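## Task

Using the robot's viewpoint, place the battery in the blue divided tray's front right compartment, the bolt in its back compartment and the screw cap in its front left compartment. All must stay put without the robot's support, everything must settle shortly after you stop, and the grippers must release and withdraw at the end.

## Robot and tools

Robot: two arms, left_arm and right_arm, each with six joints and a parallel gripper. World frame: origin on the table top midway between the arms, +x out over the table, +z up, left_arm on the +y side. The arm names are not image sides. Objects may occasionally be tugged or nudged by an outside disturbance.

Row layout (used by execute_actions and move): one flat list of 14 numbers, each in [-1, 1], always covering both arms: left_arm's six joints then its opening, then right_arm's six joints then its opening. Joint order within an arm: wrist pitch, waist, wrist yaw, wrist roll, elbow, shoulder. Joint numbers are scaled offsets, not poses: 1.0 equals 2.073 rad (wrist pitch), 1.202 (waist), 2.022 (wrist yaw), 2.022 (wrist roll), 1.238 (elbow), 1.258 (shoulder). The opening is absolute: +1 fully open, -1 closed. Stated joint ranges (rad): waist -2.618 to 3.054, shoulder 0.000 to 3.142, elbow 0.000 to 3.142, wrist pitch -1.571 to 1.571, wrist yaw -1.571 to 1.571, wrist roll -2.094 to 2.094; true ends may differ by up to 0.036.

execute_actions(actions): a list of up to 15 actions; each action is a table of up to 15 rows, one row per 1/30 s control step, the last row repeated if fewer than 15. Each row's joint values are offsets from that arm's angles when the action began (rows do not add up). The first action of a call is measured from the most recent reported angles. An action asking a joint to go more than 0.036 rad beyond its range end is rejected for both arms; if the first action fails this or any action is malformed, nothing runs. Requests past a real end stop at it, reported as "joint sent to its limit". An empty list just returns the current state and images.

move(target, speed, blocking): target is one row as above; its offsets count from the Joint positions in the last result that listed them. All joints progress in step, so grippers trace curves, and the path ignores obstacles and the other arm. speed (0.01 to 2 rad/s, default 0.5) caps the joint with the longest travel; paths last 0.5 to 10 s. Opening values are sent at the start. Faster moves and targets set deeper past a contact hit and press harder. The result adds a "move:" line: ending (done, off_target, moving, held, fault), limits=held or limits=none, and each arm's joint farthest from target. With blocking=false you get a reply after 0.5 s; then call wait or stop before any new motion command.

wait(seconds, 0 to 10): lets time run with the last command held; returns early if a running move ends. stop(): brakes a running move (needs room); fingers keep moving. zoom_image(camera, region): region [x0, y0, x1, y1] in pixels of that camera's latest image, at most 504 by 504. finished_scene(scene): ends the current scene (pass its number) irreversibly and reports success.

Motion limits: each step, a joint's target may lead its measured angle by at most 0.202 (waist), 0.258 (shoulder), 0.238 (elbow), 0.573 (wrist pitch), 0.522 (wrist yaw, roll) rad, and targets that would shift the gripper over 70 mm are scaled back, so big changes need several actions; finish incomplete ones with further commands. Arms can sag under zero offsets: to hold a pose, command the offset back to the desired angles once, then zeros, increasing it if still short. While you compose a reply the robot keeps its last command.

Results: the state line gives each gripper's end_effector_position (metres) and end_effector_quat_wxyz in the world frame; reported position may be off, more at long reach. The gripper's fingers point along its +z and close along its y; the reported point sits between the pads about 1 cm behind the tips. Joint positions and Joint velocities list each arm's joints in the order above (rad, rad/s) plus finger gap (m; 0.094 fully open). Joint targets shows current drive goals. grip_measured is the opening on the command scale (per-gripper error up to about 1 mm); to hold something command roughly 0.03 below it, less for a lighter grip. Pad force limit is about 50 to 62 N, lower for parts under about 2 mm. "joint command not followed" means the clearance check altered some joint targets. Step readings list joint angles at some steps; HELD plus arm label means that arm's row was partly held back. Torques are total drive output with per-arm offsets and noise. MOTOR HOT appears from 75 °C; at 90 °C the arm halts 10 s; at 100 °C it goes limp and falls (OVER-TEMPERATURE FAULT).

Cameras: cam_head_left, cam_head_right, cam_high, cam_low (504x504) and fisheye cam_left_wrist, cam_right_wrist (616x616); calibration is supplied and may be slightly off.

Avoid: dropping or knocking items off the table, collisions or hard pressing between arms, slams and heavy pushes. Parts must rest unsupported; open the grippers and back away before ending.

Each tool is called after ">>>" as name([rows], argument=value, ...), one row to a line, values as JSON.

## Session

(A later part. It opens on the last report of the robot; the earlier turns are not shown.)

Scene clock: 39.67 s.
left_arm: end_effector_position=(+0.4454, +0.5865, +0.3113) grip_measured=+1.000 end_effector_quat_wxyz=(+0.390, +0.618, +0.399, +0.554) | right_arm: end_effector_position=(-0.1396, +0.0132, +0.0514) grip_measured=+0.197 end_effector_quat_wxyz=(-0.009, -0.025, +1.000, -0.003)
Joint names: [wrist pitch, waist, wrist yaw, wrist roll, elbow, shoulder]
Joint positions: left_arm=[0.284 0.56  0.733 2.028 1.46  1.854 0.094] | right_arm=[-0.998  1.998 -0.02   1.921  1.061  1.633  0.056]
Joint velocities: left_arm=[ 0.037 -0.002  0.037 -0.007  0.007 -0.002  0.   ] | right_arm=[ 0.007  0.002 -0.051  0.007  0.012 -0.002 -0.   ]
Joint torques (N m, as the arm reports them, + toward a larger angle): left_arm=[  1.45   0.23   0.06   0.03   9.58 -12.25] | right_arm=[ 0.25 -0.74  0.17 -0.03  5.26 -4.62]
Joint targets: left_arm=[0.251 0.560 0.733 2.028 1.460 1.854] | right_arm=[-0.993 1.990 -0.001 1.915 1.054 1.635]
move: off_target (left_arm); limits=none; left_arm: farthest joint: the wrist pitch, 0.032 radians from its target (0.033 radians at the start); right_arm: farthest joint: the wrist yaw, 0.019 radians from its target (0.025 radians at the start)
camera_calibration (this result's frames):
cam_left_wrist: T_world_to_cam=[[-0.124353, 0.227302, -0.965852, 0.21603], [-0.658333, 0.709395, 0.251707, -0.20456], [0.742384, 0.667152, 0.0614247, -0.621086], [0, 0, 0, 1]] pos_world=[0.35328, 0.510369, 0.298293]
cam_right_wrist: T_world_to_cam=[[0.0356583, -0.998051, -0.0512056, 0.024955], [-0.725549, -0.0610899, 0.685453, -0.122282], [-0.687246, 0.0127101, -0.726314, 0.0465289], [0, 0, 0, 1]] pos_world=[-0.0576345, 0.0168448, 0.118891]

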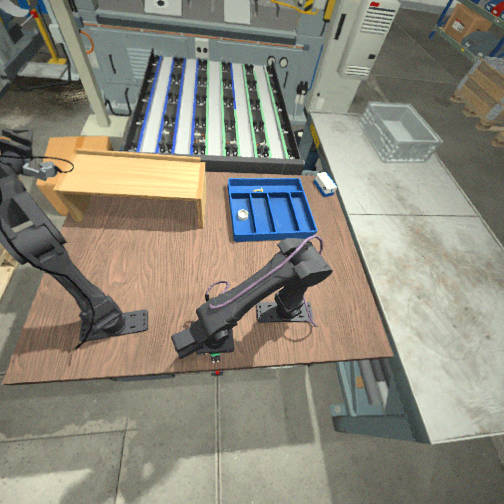

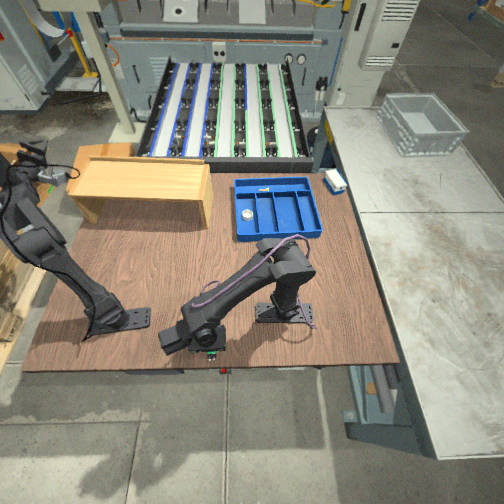

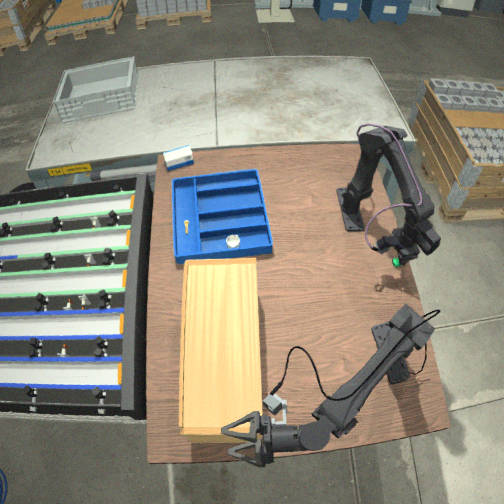

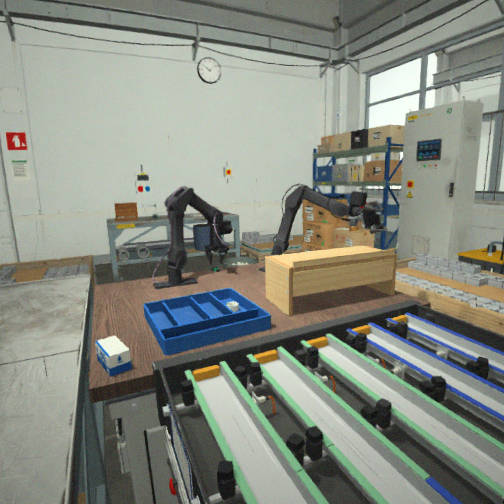

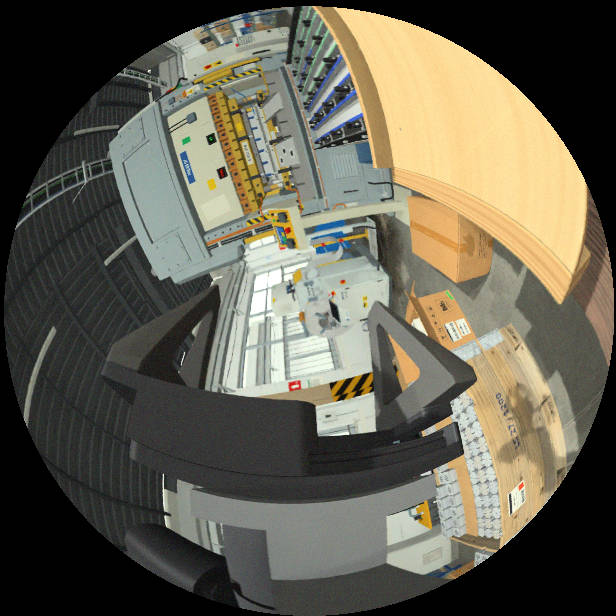

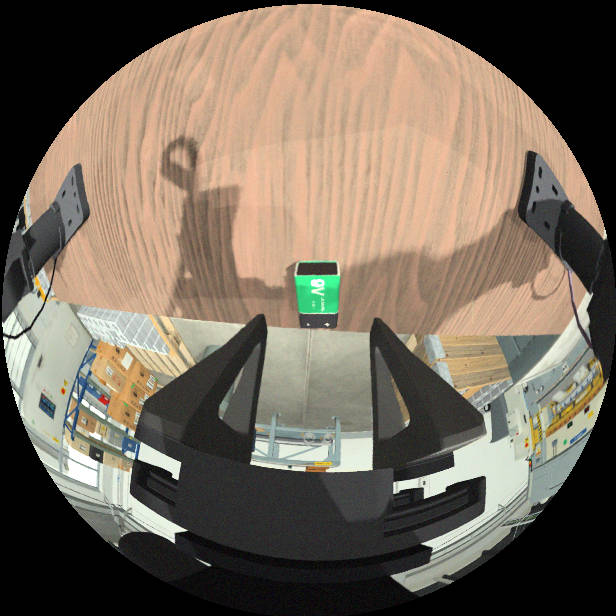

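>>> move(target=[-0.016,0,0,0,0,0,1, 0.066,-0.02,0.012,-0.011,-0.078,0.041,0.197], speed=0.2)

>>> zoom_image(camera="cam_right_wrist", region=[200, 200, 420, 420])

Scene clock: 41.30 s.
left_arm: end_effector_position=(+0.4454, +0.5865, +0.3112) grip_measured=+1.000 end_effector_quat_wxyz=(+0.390, +0.618, +0.399, +0.554) | right_arm: end_effector_position=(-0.1345, +0.0137, +0.0191) grip_measured=+0.197 end_effector_quat_wxyz=(-0.007, -0.026, +1.000, -0.004)
Joint names: [wrist pitch, waist, wrist yaw, wrist roll, elbow, shoulder]
Joint positions: left_arm=[0.283 0.56  0.733 2.028 1.46  1.854 0.094] | right_arm=[-0.866  1.983 -0.015  1.904  0.973  1.68   0.056]
Joint velocities: left_arm=[-0.081 -0.007 -0.037 -0.022  0.012  0.002  0.   ] | right_arm=[-0.007 -0.007 -0.037  0.007 -0.002 -0.002 -0.002]
Joint torques (N m, as the arm reports them, + toward a larger angle): left_arm=[  1.41   0.11   0.05  -0.02   9.53 -12.27] | right_arm=[ 0.22 -0.86  0.16 -0.05  4.84 -4.62]
Joint targets: left_arm=[0.251 0.560 0.733 2.028 1.460 1.854] | right_arm=[-0.861 1.974 0.004 1.899 0.964 1.685]
move: off_target (left_arm); limits=none; left_arm: farthest joint: the wrist pitch, 0.033 radians from its target (0.033 radians at the start); right_arm: farthest joint: the wrist yaw, 0.019 radians from its target (0.024 radians at the start)
camera_calibration (this result's frames):
cam_left_wrist: T_world_to_cam=[[-0.124635, 0.227065, -0.965871, 0.216227], [-0.658259, 0.709457, 0.251726, -0.204616], [0.742402, 0.667167, 0.0610442, -0.620971], [0, 0, 0, 1]] pos_world=[0.353269, 0.51036, 0.298261]
cam_right_wrist: T_world_to_cam=[[0.0378424, -0.997997, -0.0506952, 0.0239411], [-0.729178, -0.0622666, 0.681485, -0.096742], [-0.683277, 0.0111768, -0.730074, 0.0271925], [0, 0, 0, 1]] pos_world=[-0.0528681, 0.0175654, 0.0869944]

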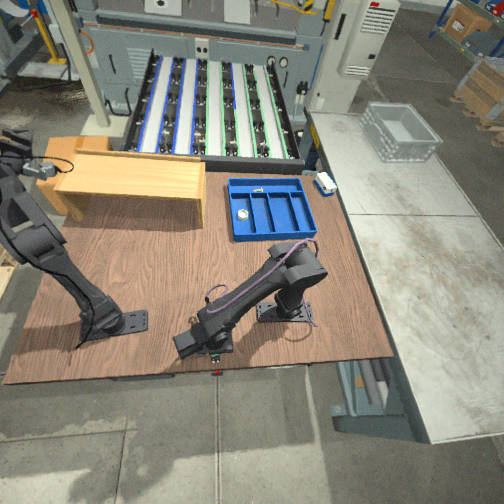

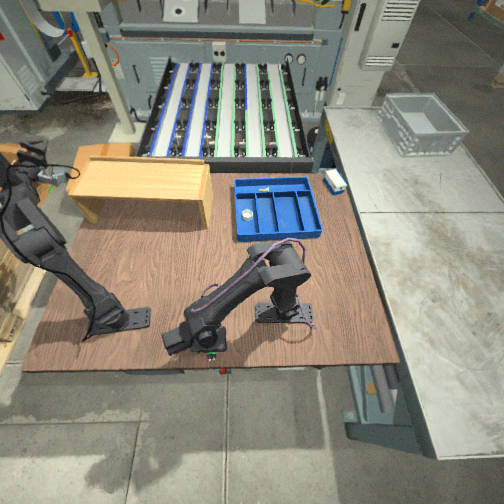

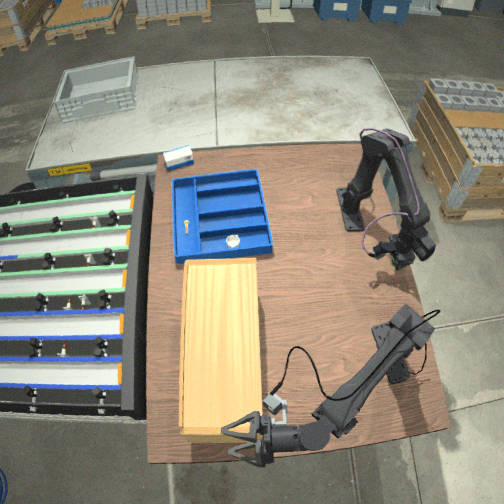

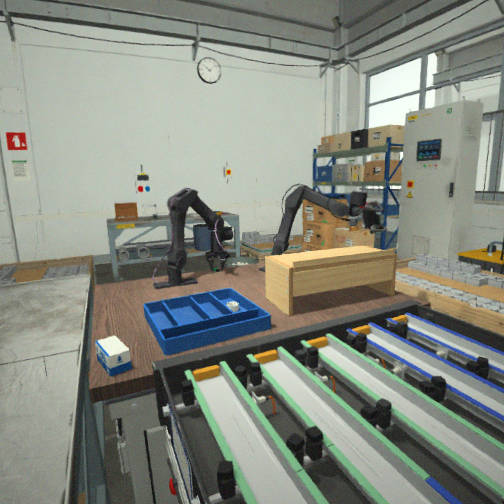

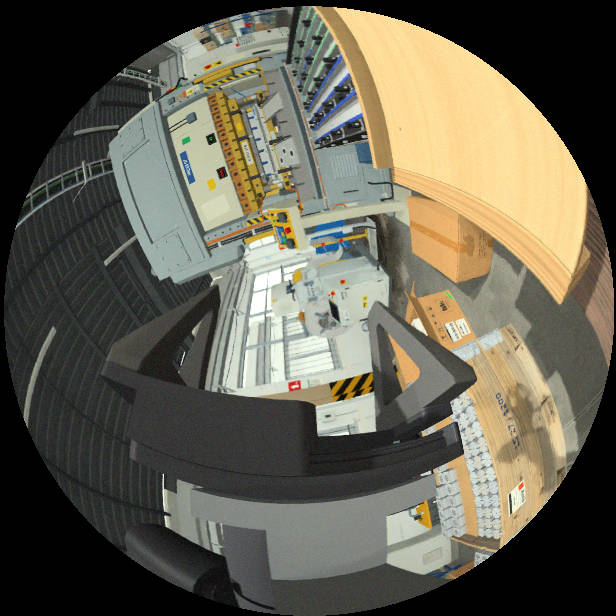

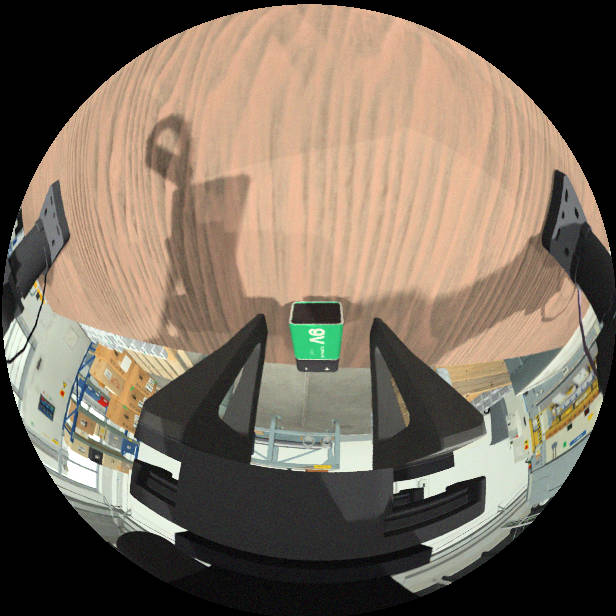

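Region (200, 200, 420, 420) of cam_right_wrist's 616x616 image, scaled by 2.291, with more detail than that image has.

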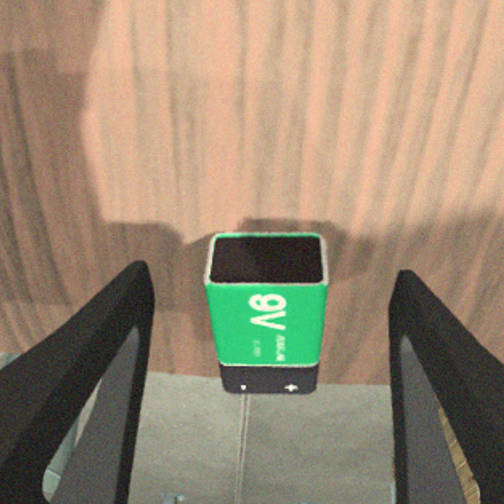

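>>> execute_actions([
  [[-0.016,0,0,0,0,0,1, 0.002,-0.005,0.009,-0.002,-0.006,0.003,0.0],[-0.016,0,0,0,0,0,1, 0.002,-0.005,0.009,-0.002,-0.006,0.003,-0.1],[-0.016,0,0,0,0,0,1, 0.002,-0.005,0.009,-0.002,-0.006,0.003,-0.2],[-0.016,0,0,0,0,0,1, 0.002,-0.005,0.009,-0.002,-0.006,0.003,-0.28],[-0.016,0,0,0,0,0,1, 0.002,-0.005,0.009,-0.002,-0.006,0.003,-0.34],[-0.016,0,0,0,0,0,1, 0.002,-0.005,0.009,-0.002,-0.006,0.003,-0.38],[-0.016,0,0,0,0,0,1, 0.002,-0.005,0.009,-0.002,-0.006,0.003,-0.42],[-0.016,0,0,0,0,0,1, 0.002,-0.005,0.009,-0.002,-0.006,0.003,-0.46],[-0.016,0,0,0,0,0,1, 0.002,-0.005,0.009,-0.002,-0.006,0.003,-0.5]],
])

Scene clock: 41.97 s.
left_arm: end_effector_position=(+0.4454, +0.5865, +0.3110) grip_measured=+1.000 end_effector_quat_wxyz=(+0.390, +0.618, +0.400, +0.554) | right_arm: end_effector_position=(-0.1344, +0.0138, +0.0191) grip_measured=-0.484 end_effector_quat_wxyz=(-0.006, -0.026, +1.000, -0.003)
Joint names: [wrist pitch, waist, wrist yaw, wrist roll, elbow, shoulder]
Joint positions: left_arm=[0.283 0.56  0.733 2.028 1.46  1.854 0.094] | right_arm=[-0.865  1.983 -0.014  1.903  0.973  1.68   0.024]
Joint velocities: left_arm=[-0.051 -0.002  0.037 -0.037 -0.027 -0.027  0.   ] | right_arm=[ 0.051 -0.012 -0.037 -0.007 -0.012  0.012 -0.   ]
Joint torques (N m, as the arm reports them, + toward a larger angle): left_arm=[  1.38   0.09   0.08   0.08   9.47 -12.35] | right_arm=[ 0.19 -0.55  0.15 -0.03  4.92 -4.68]
Joint targets: left_arm=[0.250 0.560 0.733 2.028 1.460 1.854] | right_arm=[-0.862 1.977 0.004 1.900 0.966 1.684]
Step readings (joint positions):
0: left_arm=[0.283 0.560 0.733 2.028 1.460 1.854] | right_arm=[-0.866 1.983 -0.014 1.904 0.973 1.680]
1: left_arm=[0.283 0.560 0.733 2.028 1.460 1.854] | right_arm=[-0.866 1.983 -0.014 1.904 0.973 1.680]
2: left_arm=[0.283 0.560 0.733 2.028 1.460 1.854] | right_arm=[-0.866 1.983 -0.014 1.904 0.973 1.680]
4: left_arm=[0.283 0.560 0.733 2.028 1.460 1.854] | right_arm=[-0.866 1.983 -0.014 1.903 0.973 1.680]
8: left_arm=[0.283 0.560 0.733 2.028 1.460 1.854] | right_arm=[-0.865 1.983 -0.014 1.903 0.973 1.680]
15: Joint positions above
camera_calibration (this result's frames):
cam_left_wrist: T_world_to_cam=[[-0.125201, 0.226592, -0.965909, 0.21662], [-0.658112, 0.70958, 0.251764, -0.204728], [0.742438, 0.667197, 0.0602831, -0.620741], [0, 0, 0, 1]] pos_world=[0.353249, 0.510343, 0.298199]
cam_right_wrist: T_world_to_cam=[[0.0382344, -0.997957, -0.051188, 0.0241147], [-0.729296, -0.0628872, 0.681303, -0.0967178], [-0.68313, 0.011282, -0.73021, 0.02723], [0, 0, 0, 1]] pos_world=[-0.0528563, 0.017676, 0.0870121]

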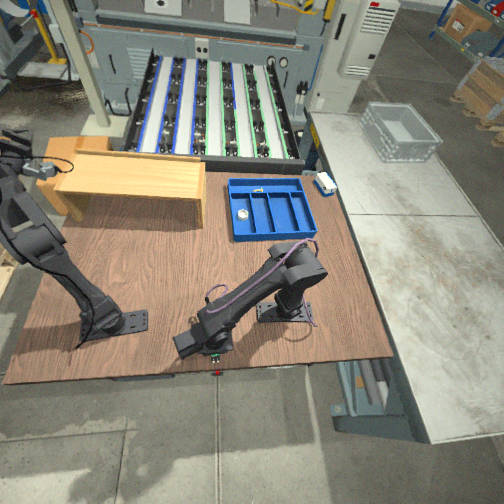

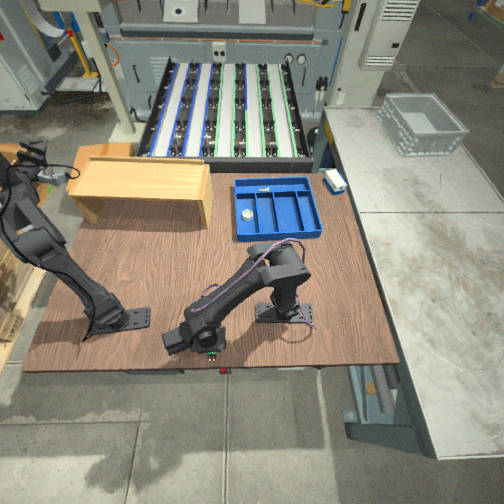

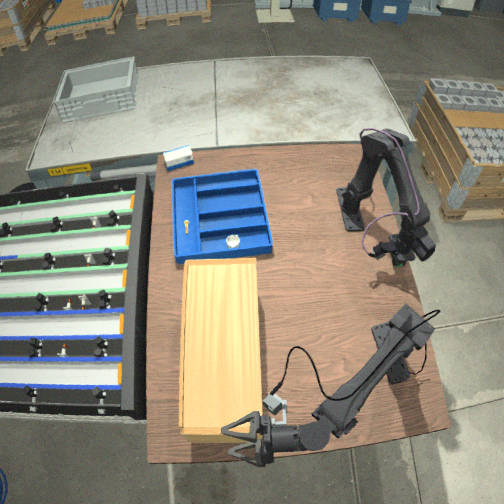

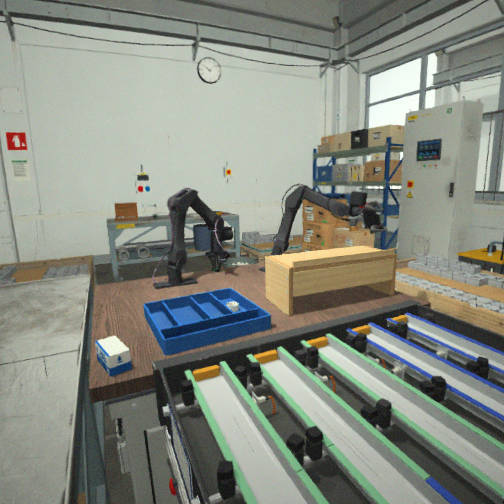

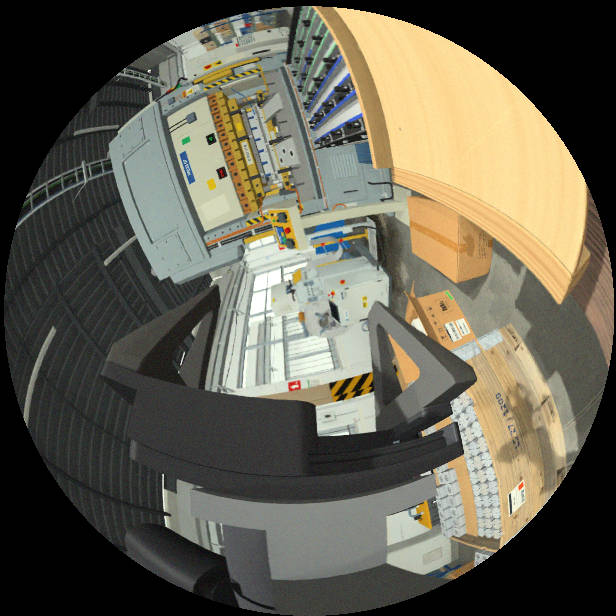

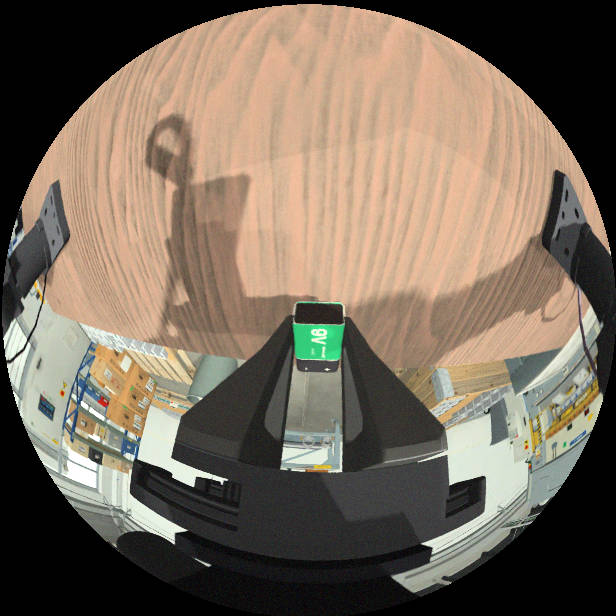

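>>> execute_actions([
  [[-0.016,0,0,0,0,0,1, 0.002,-0.005,0.009,-0.002,-0.006,0.003,-0.52]],
])

Scene clock: 43.27 s.
left_arm: end_effector_position=(+0.4454, +0.5865, +0.3109) grip_measured=+1.000 end_effector_quat_wxyz=(+0.390, +0.618, +0.400, +0.554) | right_arm: end_effector_position=(-0.1344, +0.0138, +0.0191) grip_measured=-0.497 end_effector_quat_wxyz=(-0.006, -0.026, +1.000, -0.003)
Joint names: [wrist pitch, waist, wrist yaw, wrist roll, elbow, shoulder]
Joint positions: left_arm=[0.282 0.56  0.733 2.028 1.46  1.854 0.094] | right_arm=[-0.865  1.983 -0.014  1.903  0.973  1.68   0.024]
Joint velocities: left_arm=[-0.007 -0.002  0.022  0.022 -0.007 -0.002  0.   ] | right_arm=[-0.007 -0.007 -0.007 -0.022  0.022  0.002  0.   ]
Joint torques (N m, as the arm reports them, + toward a larger angle): left_arm=[  1.44   0.04   0.09   0.01   9.45 -12.41] | right_arm=[ 0.2  -0.56  0.16 -0.04  4.92 -4.66]
Joint targets: left_arm=[0.249 0.560 0.733 2.028 1.460 1.854] | right_arm=[-0.861 1.977 0.004 1.899 0.966 1.684]
Step readings (joint positions):
0: left_arm=[0.283 0.560 0.733 2.028 1.460 1.854] | right_arm=[-0.865 1.983 -0.014 1.903 0.973 1.680]
1: left_arm=[0.282 0.560 0.733 2.028 1.460 1.854] | right_arm=[-0.865 1.983 -0.014 1.903 0.973 1.680]
2: left_arm=[0.282 0.560 0.733 2.028 1.460 1.854] | right_arm=[-0.865 1.983 -0.014 1.903 0.973 1.680]
4: left_arm=[0.282 0.560 0.733 2.028 1.460 1.854] | right_arm=[-0.865 1.983 -0.014 1.903 0.973 1.680]
8: left_arm=[0.282 0.560 0.733 2.028 1.460 1.854] | right_arm=[-0.865 1.983 -0.014 1.903 0.973 1.680]
15: Joint positions above
camera_calibration (this result's frames):
cam_left_wrist: T_world_to_cam=[[-0.125766, 0.226119, -0.965947, 0.217013], [-0.657964, 0.709703, 0.251801, -0.204839], [0.742473, 0.667227, 0.059522, -0.62051], [0, 0, 0, 1]] pos_world=[0.353228, 0.510325, 0.298136]
cam_right_wrist: T_world_to_cam=[[0.0382344, -0.997957, -0.051188, 0.0241147], [-0.729296, -0.0628872, 0.681303, -0.0967178], [-0.68313, 0.011282, -0.73021, 0.02723], [0, 0, 0, 1]] pos_world=[-0.0528563, 0.017676, 0.0870121]

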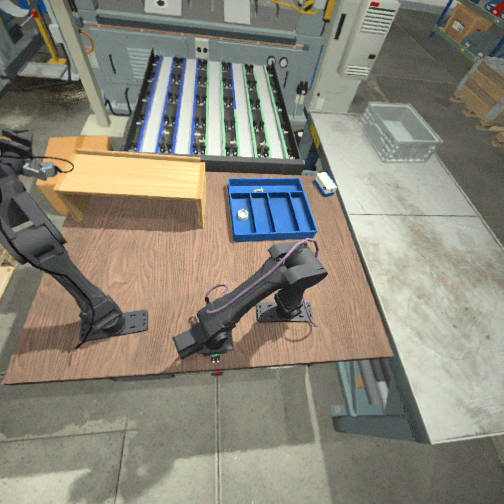

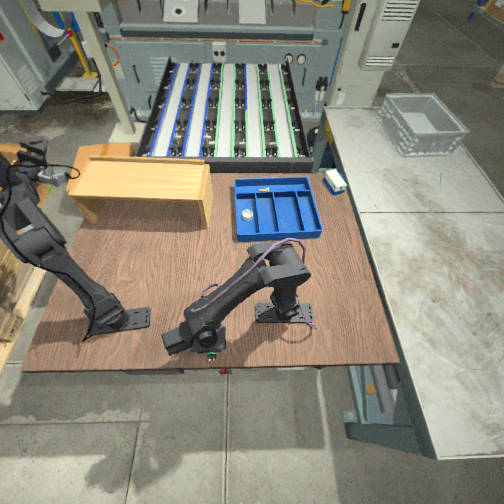

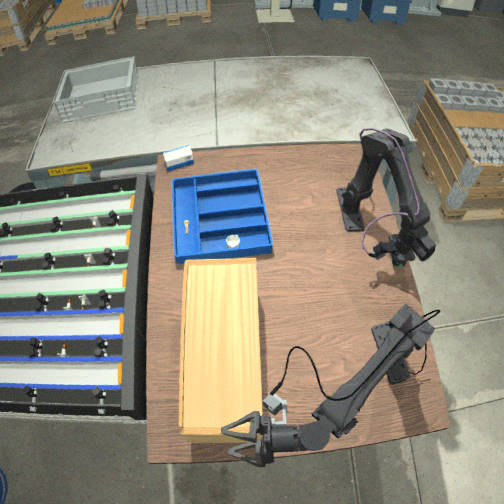

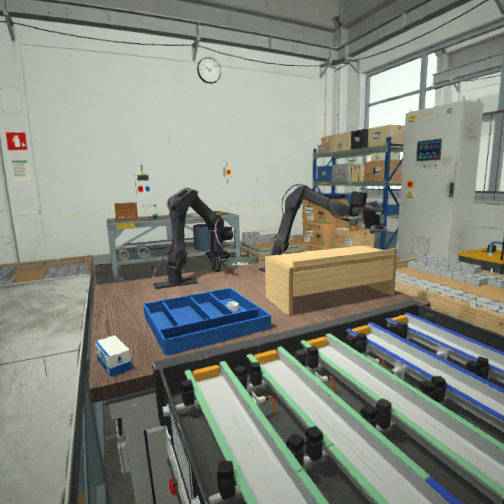

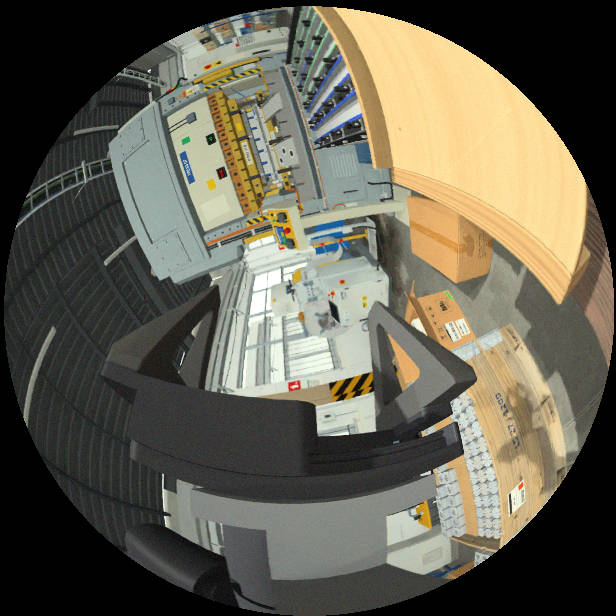

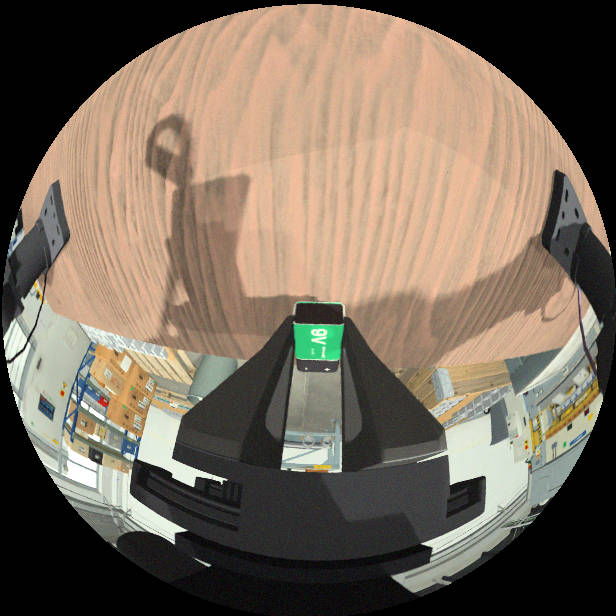

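>>> move(target=[-0.016,0,0,0,0,0,1, -0.217,0,0.009,0,0.384,-0.02,-0.53], speed=0.6)

>>> move(target=[-0.016,0,0,0,0,0,1, 0,-0.98,0.009,-0.4,0.02,0,-0.53], speed=1.0)

Scene clock: 45.07 s.
left_arm: end_effector_position=(+0.4453, +0.5865, +0.3107) grip_measured=+1.000 end_effector_quat_wxyz=(+0.390, +0.618, +0.400, +0.553) | right_arm: end_effector_position=(-0.1461, +0.0427, +0.1281) grip_measured=-0.497 end_effector_quat_wxyz=(-0.009, -0.026, +1.000, +0.005)
Joint names: [wrist pitch, waist, wrist yaw, wrist roll, elbow, shoulder]
Joint positions: left_arm=[0.281 0.56  0.733 2.028 1.46  1.854 0.094] | right_arm=[-1.298  1.983 -0.014  1.903  1.422  1.68   0.024]
Joint velocities: left_arm=[-0.022  0.027 -0.022  0.022  0.017 -0.002  0.   ] | right_arm=[-0.051 -0.022  0.022 -0.037 -0.012  0.007  0.   ]
Joint torques (N m, as the arm reports them, + toward a larger angle): left_arm=[  1.46  -0.07   0.1    0.07   9.65 -12.2 ] | right_arm=[ 0.02 -0.03  0.15  0.01  8.52 -7.04]
Joint targets: left_arm=[0.249 0.560 0.733 2.028 1.460 1.854] | right_arm=[-1.315 1.983 0.004 1.903 1.448 1.655]
move: off_target (left_arm, right_arm); limits=none; left_arm: farthest joint: the wrist pitch, 0.032 radians from its target (0.033 radians at the start); right_arm: farthest joint: the elbow, 0.026 radians from its target (0.475 radians at the start)
camera_calibration (this result's frames):
cam_left_wrist: T_world_to_cam=[[-0.126331, 0.225646, -0.965984, 0.217406], [-0.657817, 0.709827, 0.251839, -0.204951], [0.742507, 0.667255, 0.0587608, -0.620279], [0, 0, 0, 1]] pos_world=[0.353207, 0.510308, 0.298074]
cam_right_wrist: T_world_to_cam=[[0.03788, -0.997029, -0.067075, 0.0608986], [-0.725232, -0.0736072, 0.684559, -0.177041], [-0.687462, 0.0227139, -0.725865, 0.0969119], [0, 0, 0, 1]] pos_world=[-0.0640797, 0.0454849, 0.195625]

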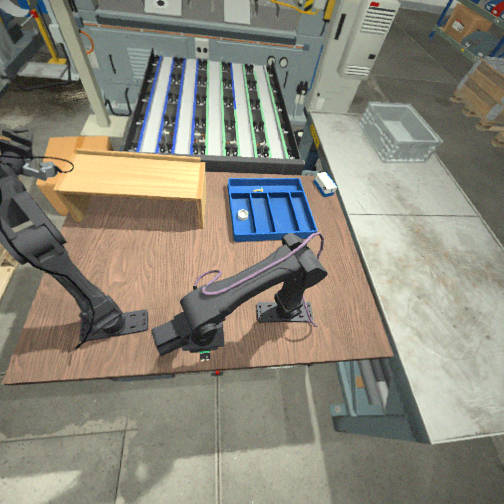

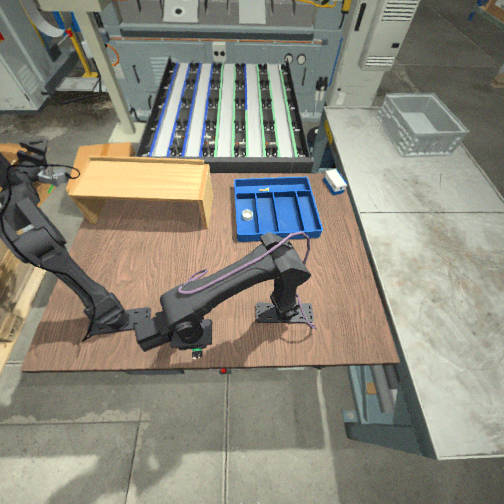

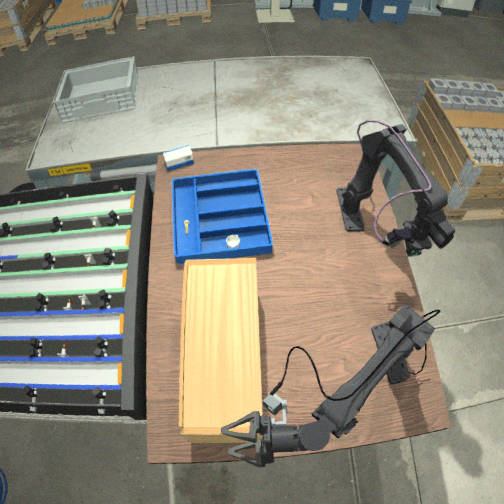

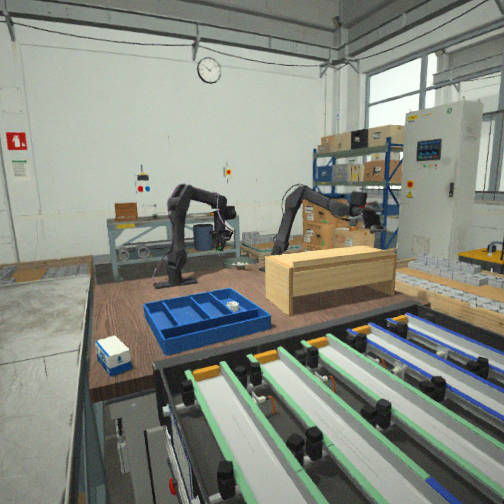

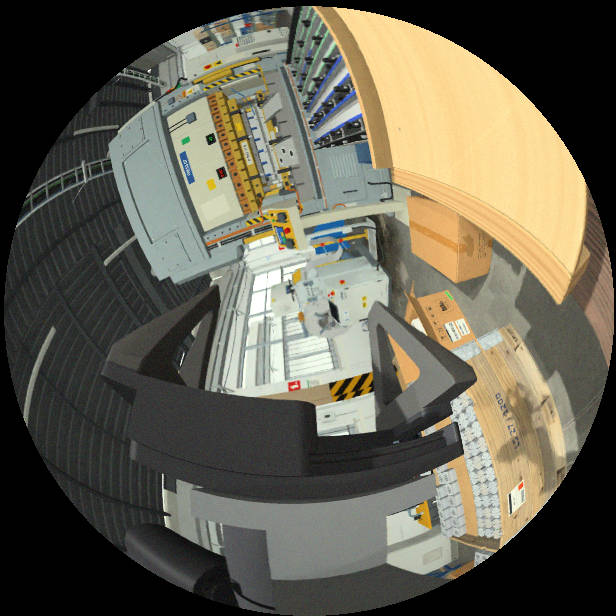

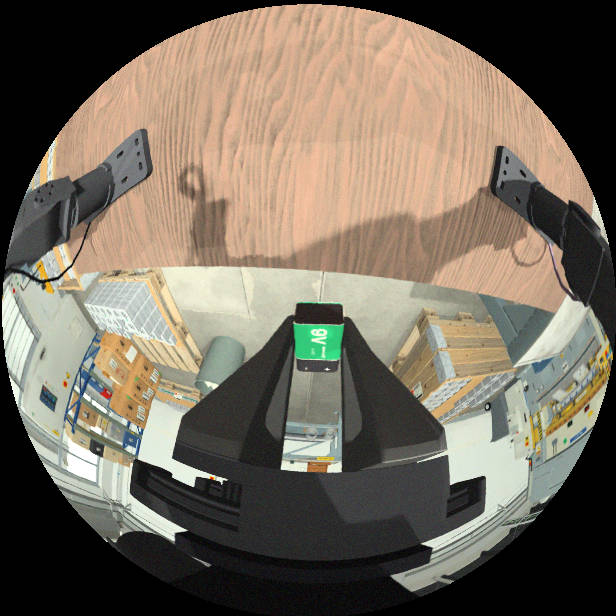

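Scene clock: 47.13 s.
left_arm: end_effector_position=(+0.4453, +0.5865, +0.3106) grip_measured=+1.000 end_effector_quat_wxyz=(+0.390, +0.618, +0.400, +0.553) | right_arm: end_effector_position=(+0.1875, -0.0231, +0.1281) grip_measured=-0.497 end_effector_quat_wxyz=(+0.003, +0.161, +0.987, +0.008)
Joint names: [wrist pitch, waist, wrist yaw, wrist roll, elbow, shoulder]
Joint positions: left_arm=[0.28  0.56  0.733 2.028 1.46  1.854 0.094] | right_arm=[-1.297  0.806 -0.004  1.101  1.422  1.68   0.024]
Joint velocities: left_arm=[-0.022  0.007  0.007  0.022 -0.007 -0.012  0.   ] | right_arm=[ 0.037  0.012 -0.007  0.051 -0.002 -0.012  0.   ]
Joint torques (N m, as the arm reports them, + toward a larger angle): left_arm=[  1.44  -0.04   0.12   0.06   9.64 -12.17] | right_arm=[ 0.18 -0.01  0.06 -0.05  8.38 -5.38]
Joint targets: left_arm=[0.248 0.560 0.733 2.028 1.460 1.854] | right_arm=[-1.297 0.806 0.004 1.095 1.447 1.680]
move: off_target (left_arm, right_arm); limits=none; left_arm: farthest joint: the wrist pitch, 0.033 radians from its target (0.033 radians at the start); right_arm: farthest joint: the elbow, 0.025 radians from its target (0.025 radians at the start)
camera_calibration (this result's frames):
cam_left_wrist: T_world_to_cam=[[-0.126896, 0.225173, -0.96602, 0.217799], [-0.65767, 0.70995, 0.251876, -0.205063], [0.742542, 0.667284, 0.0579996, -0.620048], [0, 0, 0, 1]] pos_world=[0.353186, 0.51029, 0.298011]
cam_right_wrist: T_world_to_cam=[[-0.328529, -0.94161, -0.073747, 0.0534977], [-0.717363, 0.197973, 0.66798, 0.0669377], [-0.614377, 0.272354, -0.740517, 0.321633], [0, 0, 0, 1]] pos_world=[0.263198, -0.050476, 0.197407]

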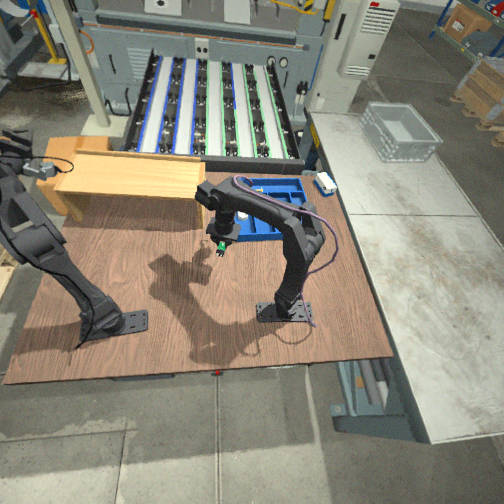

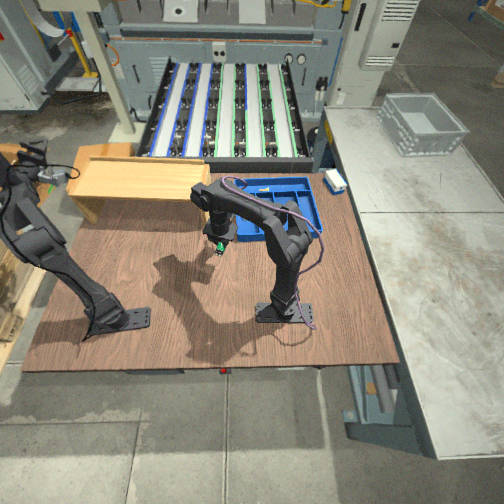

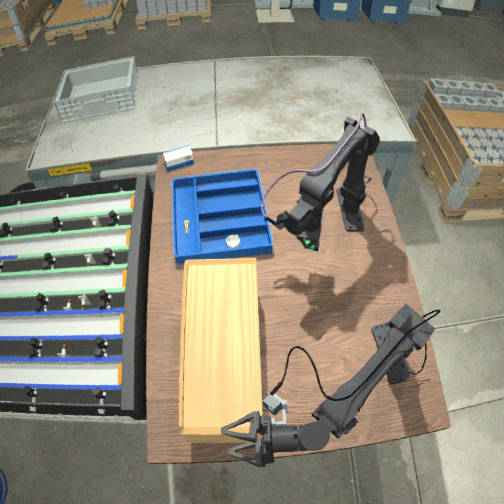

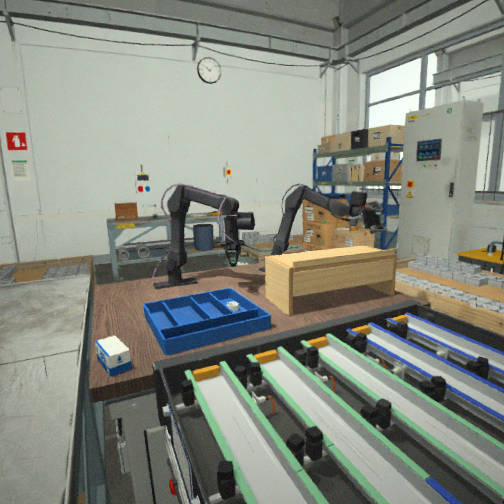

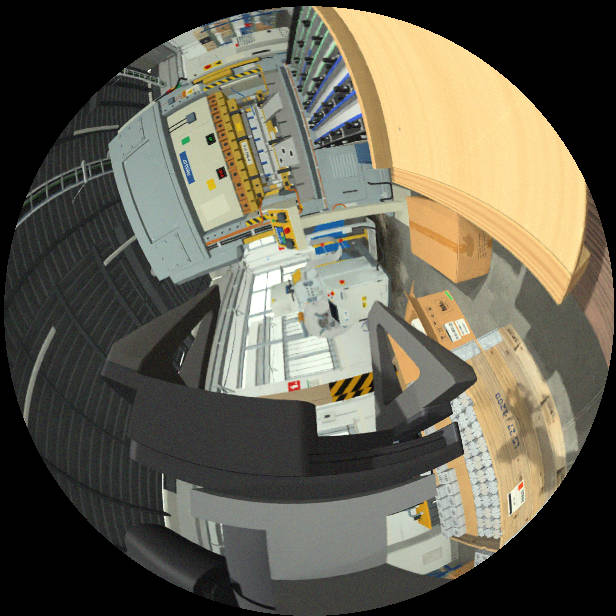

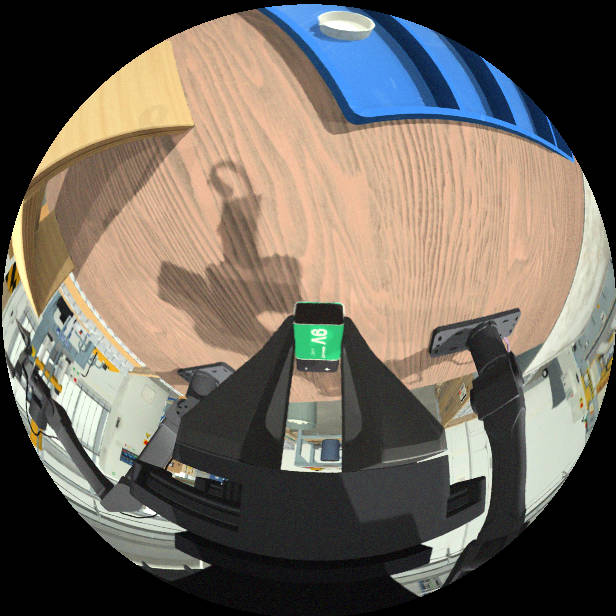

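>>> zoom_image(camera="cam_high", region=[150, 140, 300, 280])

Region (150, 140, 300, 280) of cam_high's 504x504 image, scaled by 3.360, with more detail than that image has; it fills the top 470 rows of this view, and the rest is white.

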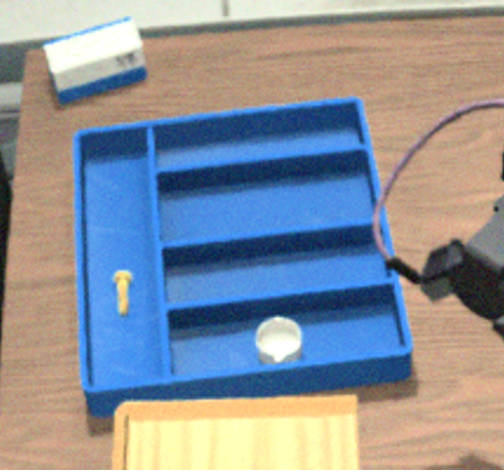

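>>> move(target=[-0.016,0,0,0,0,0,1, -0.126,-0.937,0.005,-0.713,0.781,0.55,-0.53], speed=1.0)

Scene clock: 50.33 s.
left_arm: end_effector_position=(+0.4453, +0.5865, +0.3104) grip_measured=+1.000 end_effector_quat_wxyz=(+0.390, +0.618, +0.401, +0.553) | right_arm: end_effector_position=(+0.4008, -0.3932, +0.0970) grip_measured=-0.527 end_effector_quat_wxyz=(-0.011, +0.007, +1.000, +0.005)
Joint names: [wrist pitch, waist, wrist yaw, wrist roll, elbow, shoulder]
Joint positions: left_arm=[0.28  0.56  0.733 2.028 1.46  1.854 0.094] | right_arm=[-1.549 -0.321 -0.001 -0.335  2.357  2.402  0.022]
Joint velocities: left_arm=[ 0.037 -0.002 -0.007 -0.051 -0.007 -0.007  0.   ] | right_arm=[ 0.022 -0.012 -0.081 -0.051 -0.017 -0.007  0.   ]
Joint torques (N m, as the arm reports them, + toward a larger angle): left_arm=[  1.37  -0.06   0.08   0.04   9.74 -12.17] | right_arm=[  0.01   0.01   0.07  -0.04   8.85 -12.04]
Joint targets: left_arm=[0.247 0.560 0.733 2.028 1.460 1.854] | right_arm=[-1.558 -0.320 0.007 -0.341 2.389 2.372]
move: off_target (left_arm, right_arm); limits=none; left_arm: farthest joint: the wrist pitch, 0.033 radians from its target (0.034 radians at the start); right_arm: farthest joint: the elbow, 0.032 radians from its target (0.967 radians at the start)
camera_calibration (this result's frames):
cam_left_wrist: T_world_to_cam=[[-0.127461, 0.2247, -0.966056, 0.218191], [-0.657522, 0.710073, 0.251913, -0.205174], [0.742575, 0.667312, 0.0572384, -0.619817], [0, 0, 0, 1]] pos_world=[0.353165, 0.510273, 0.297948]
cam_right_wrist: T_world_to_cam=[[-0.0286961, -0.997383, -0.066364, -0.370013], [-0.725778, -0.024862, 0.68748, 0.2279], [-0.68733, 0.0678935, -0.723165, 0.477644], [0, 0, 0, 1]] pos_world=[0.483085, -0.395808, 0.164183]

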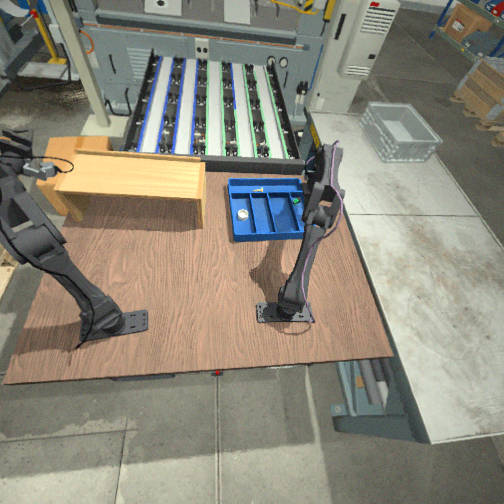

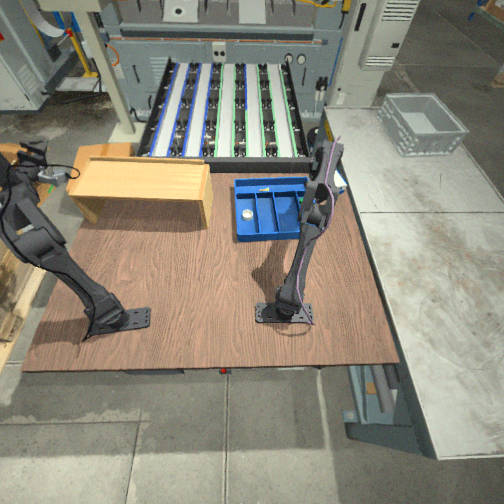

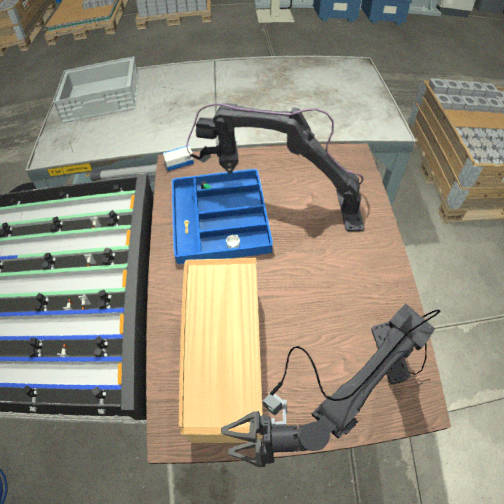

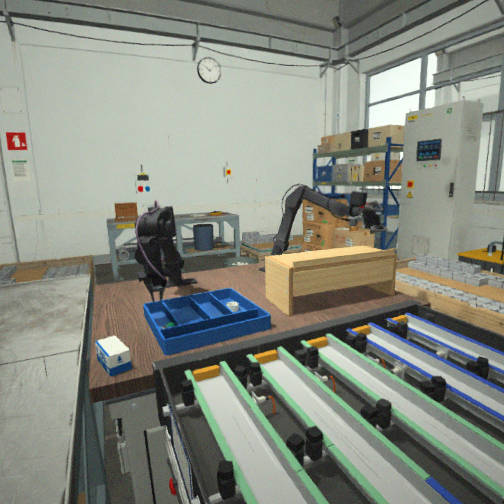

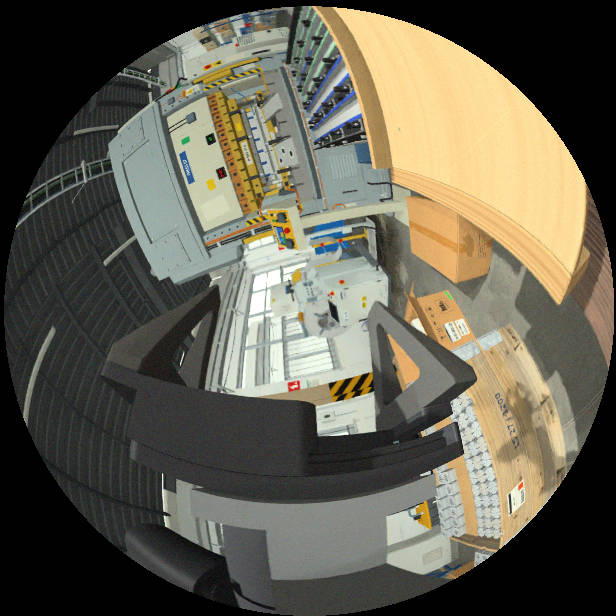

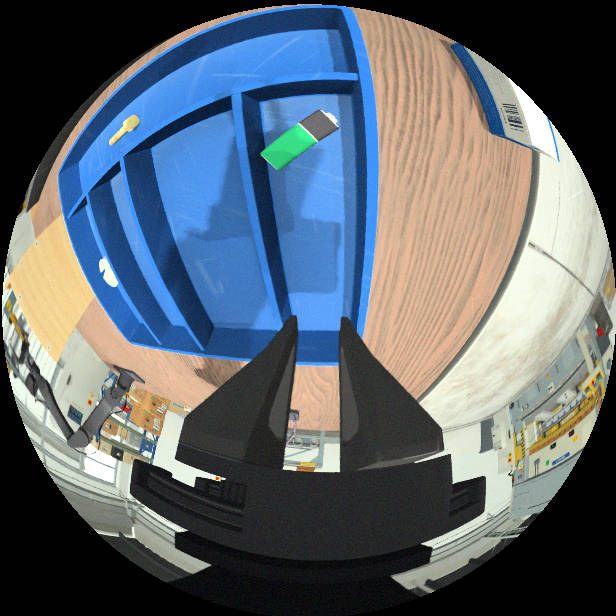

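>>> zoom_image(camera="cam_right_wrist", region=[200, 40, 420, 260])

>>> zoom_image(camera="cam_high", region=[150, 140, 300, 280])

Region (200, 40, 420, 260) of cam_right_wrist's 616x616 image, scaled by 2.291, with more detail than that image has.

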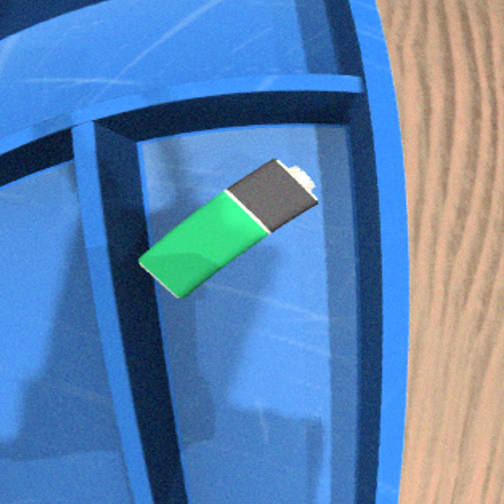

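Region (150, 140, 300, 280) of cam_high's 504x504 image, scaled by 3.360, with more detail than that image has; it fills the top 470 rows of this view, and the rest is white.

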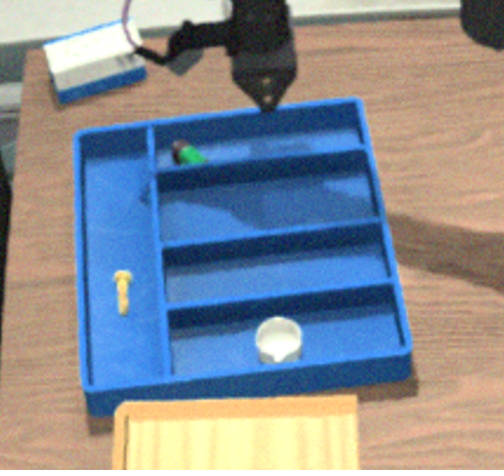

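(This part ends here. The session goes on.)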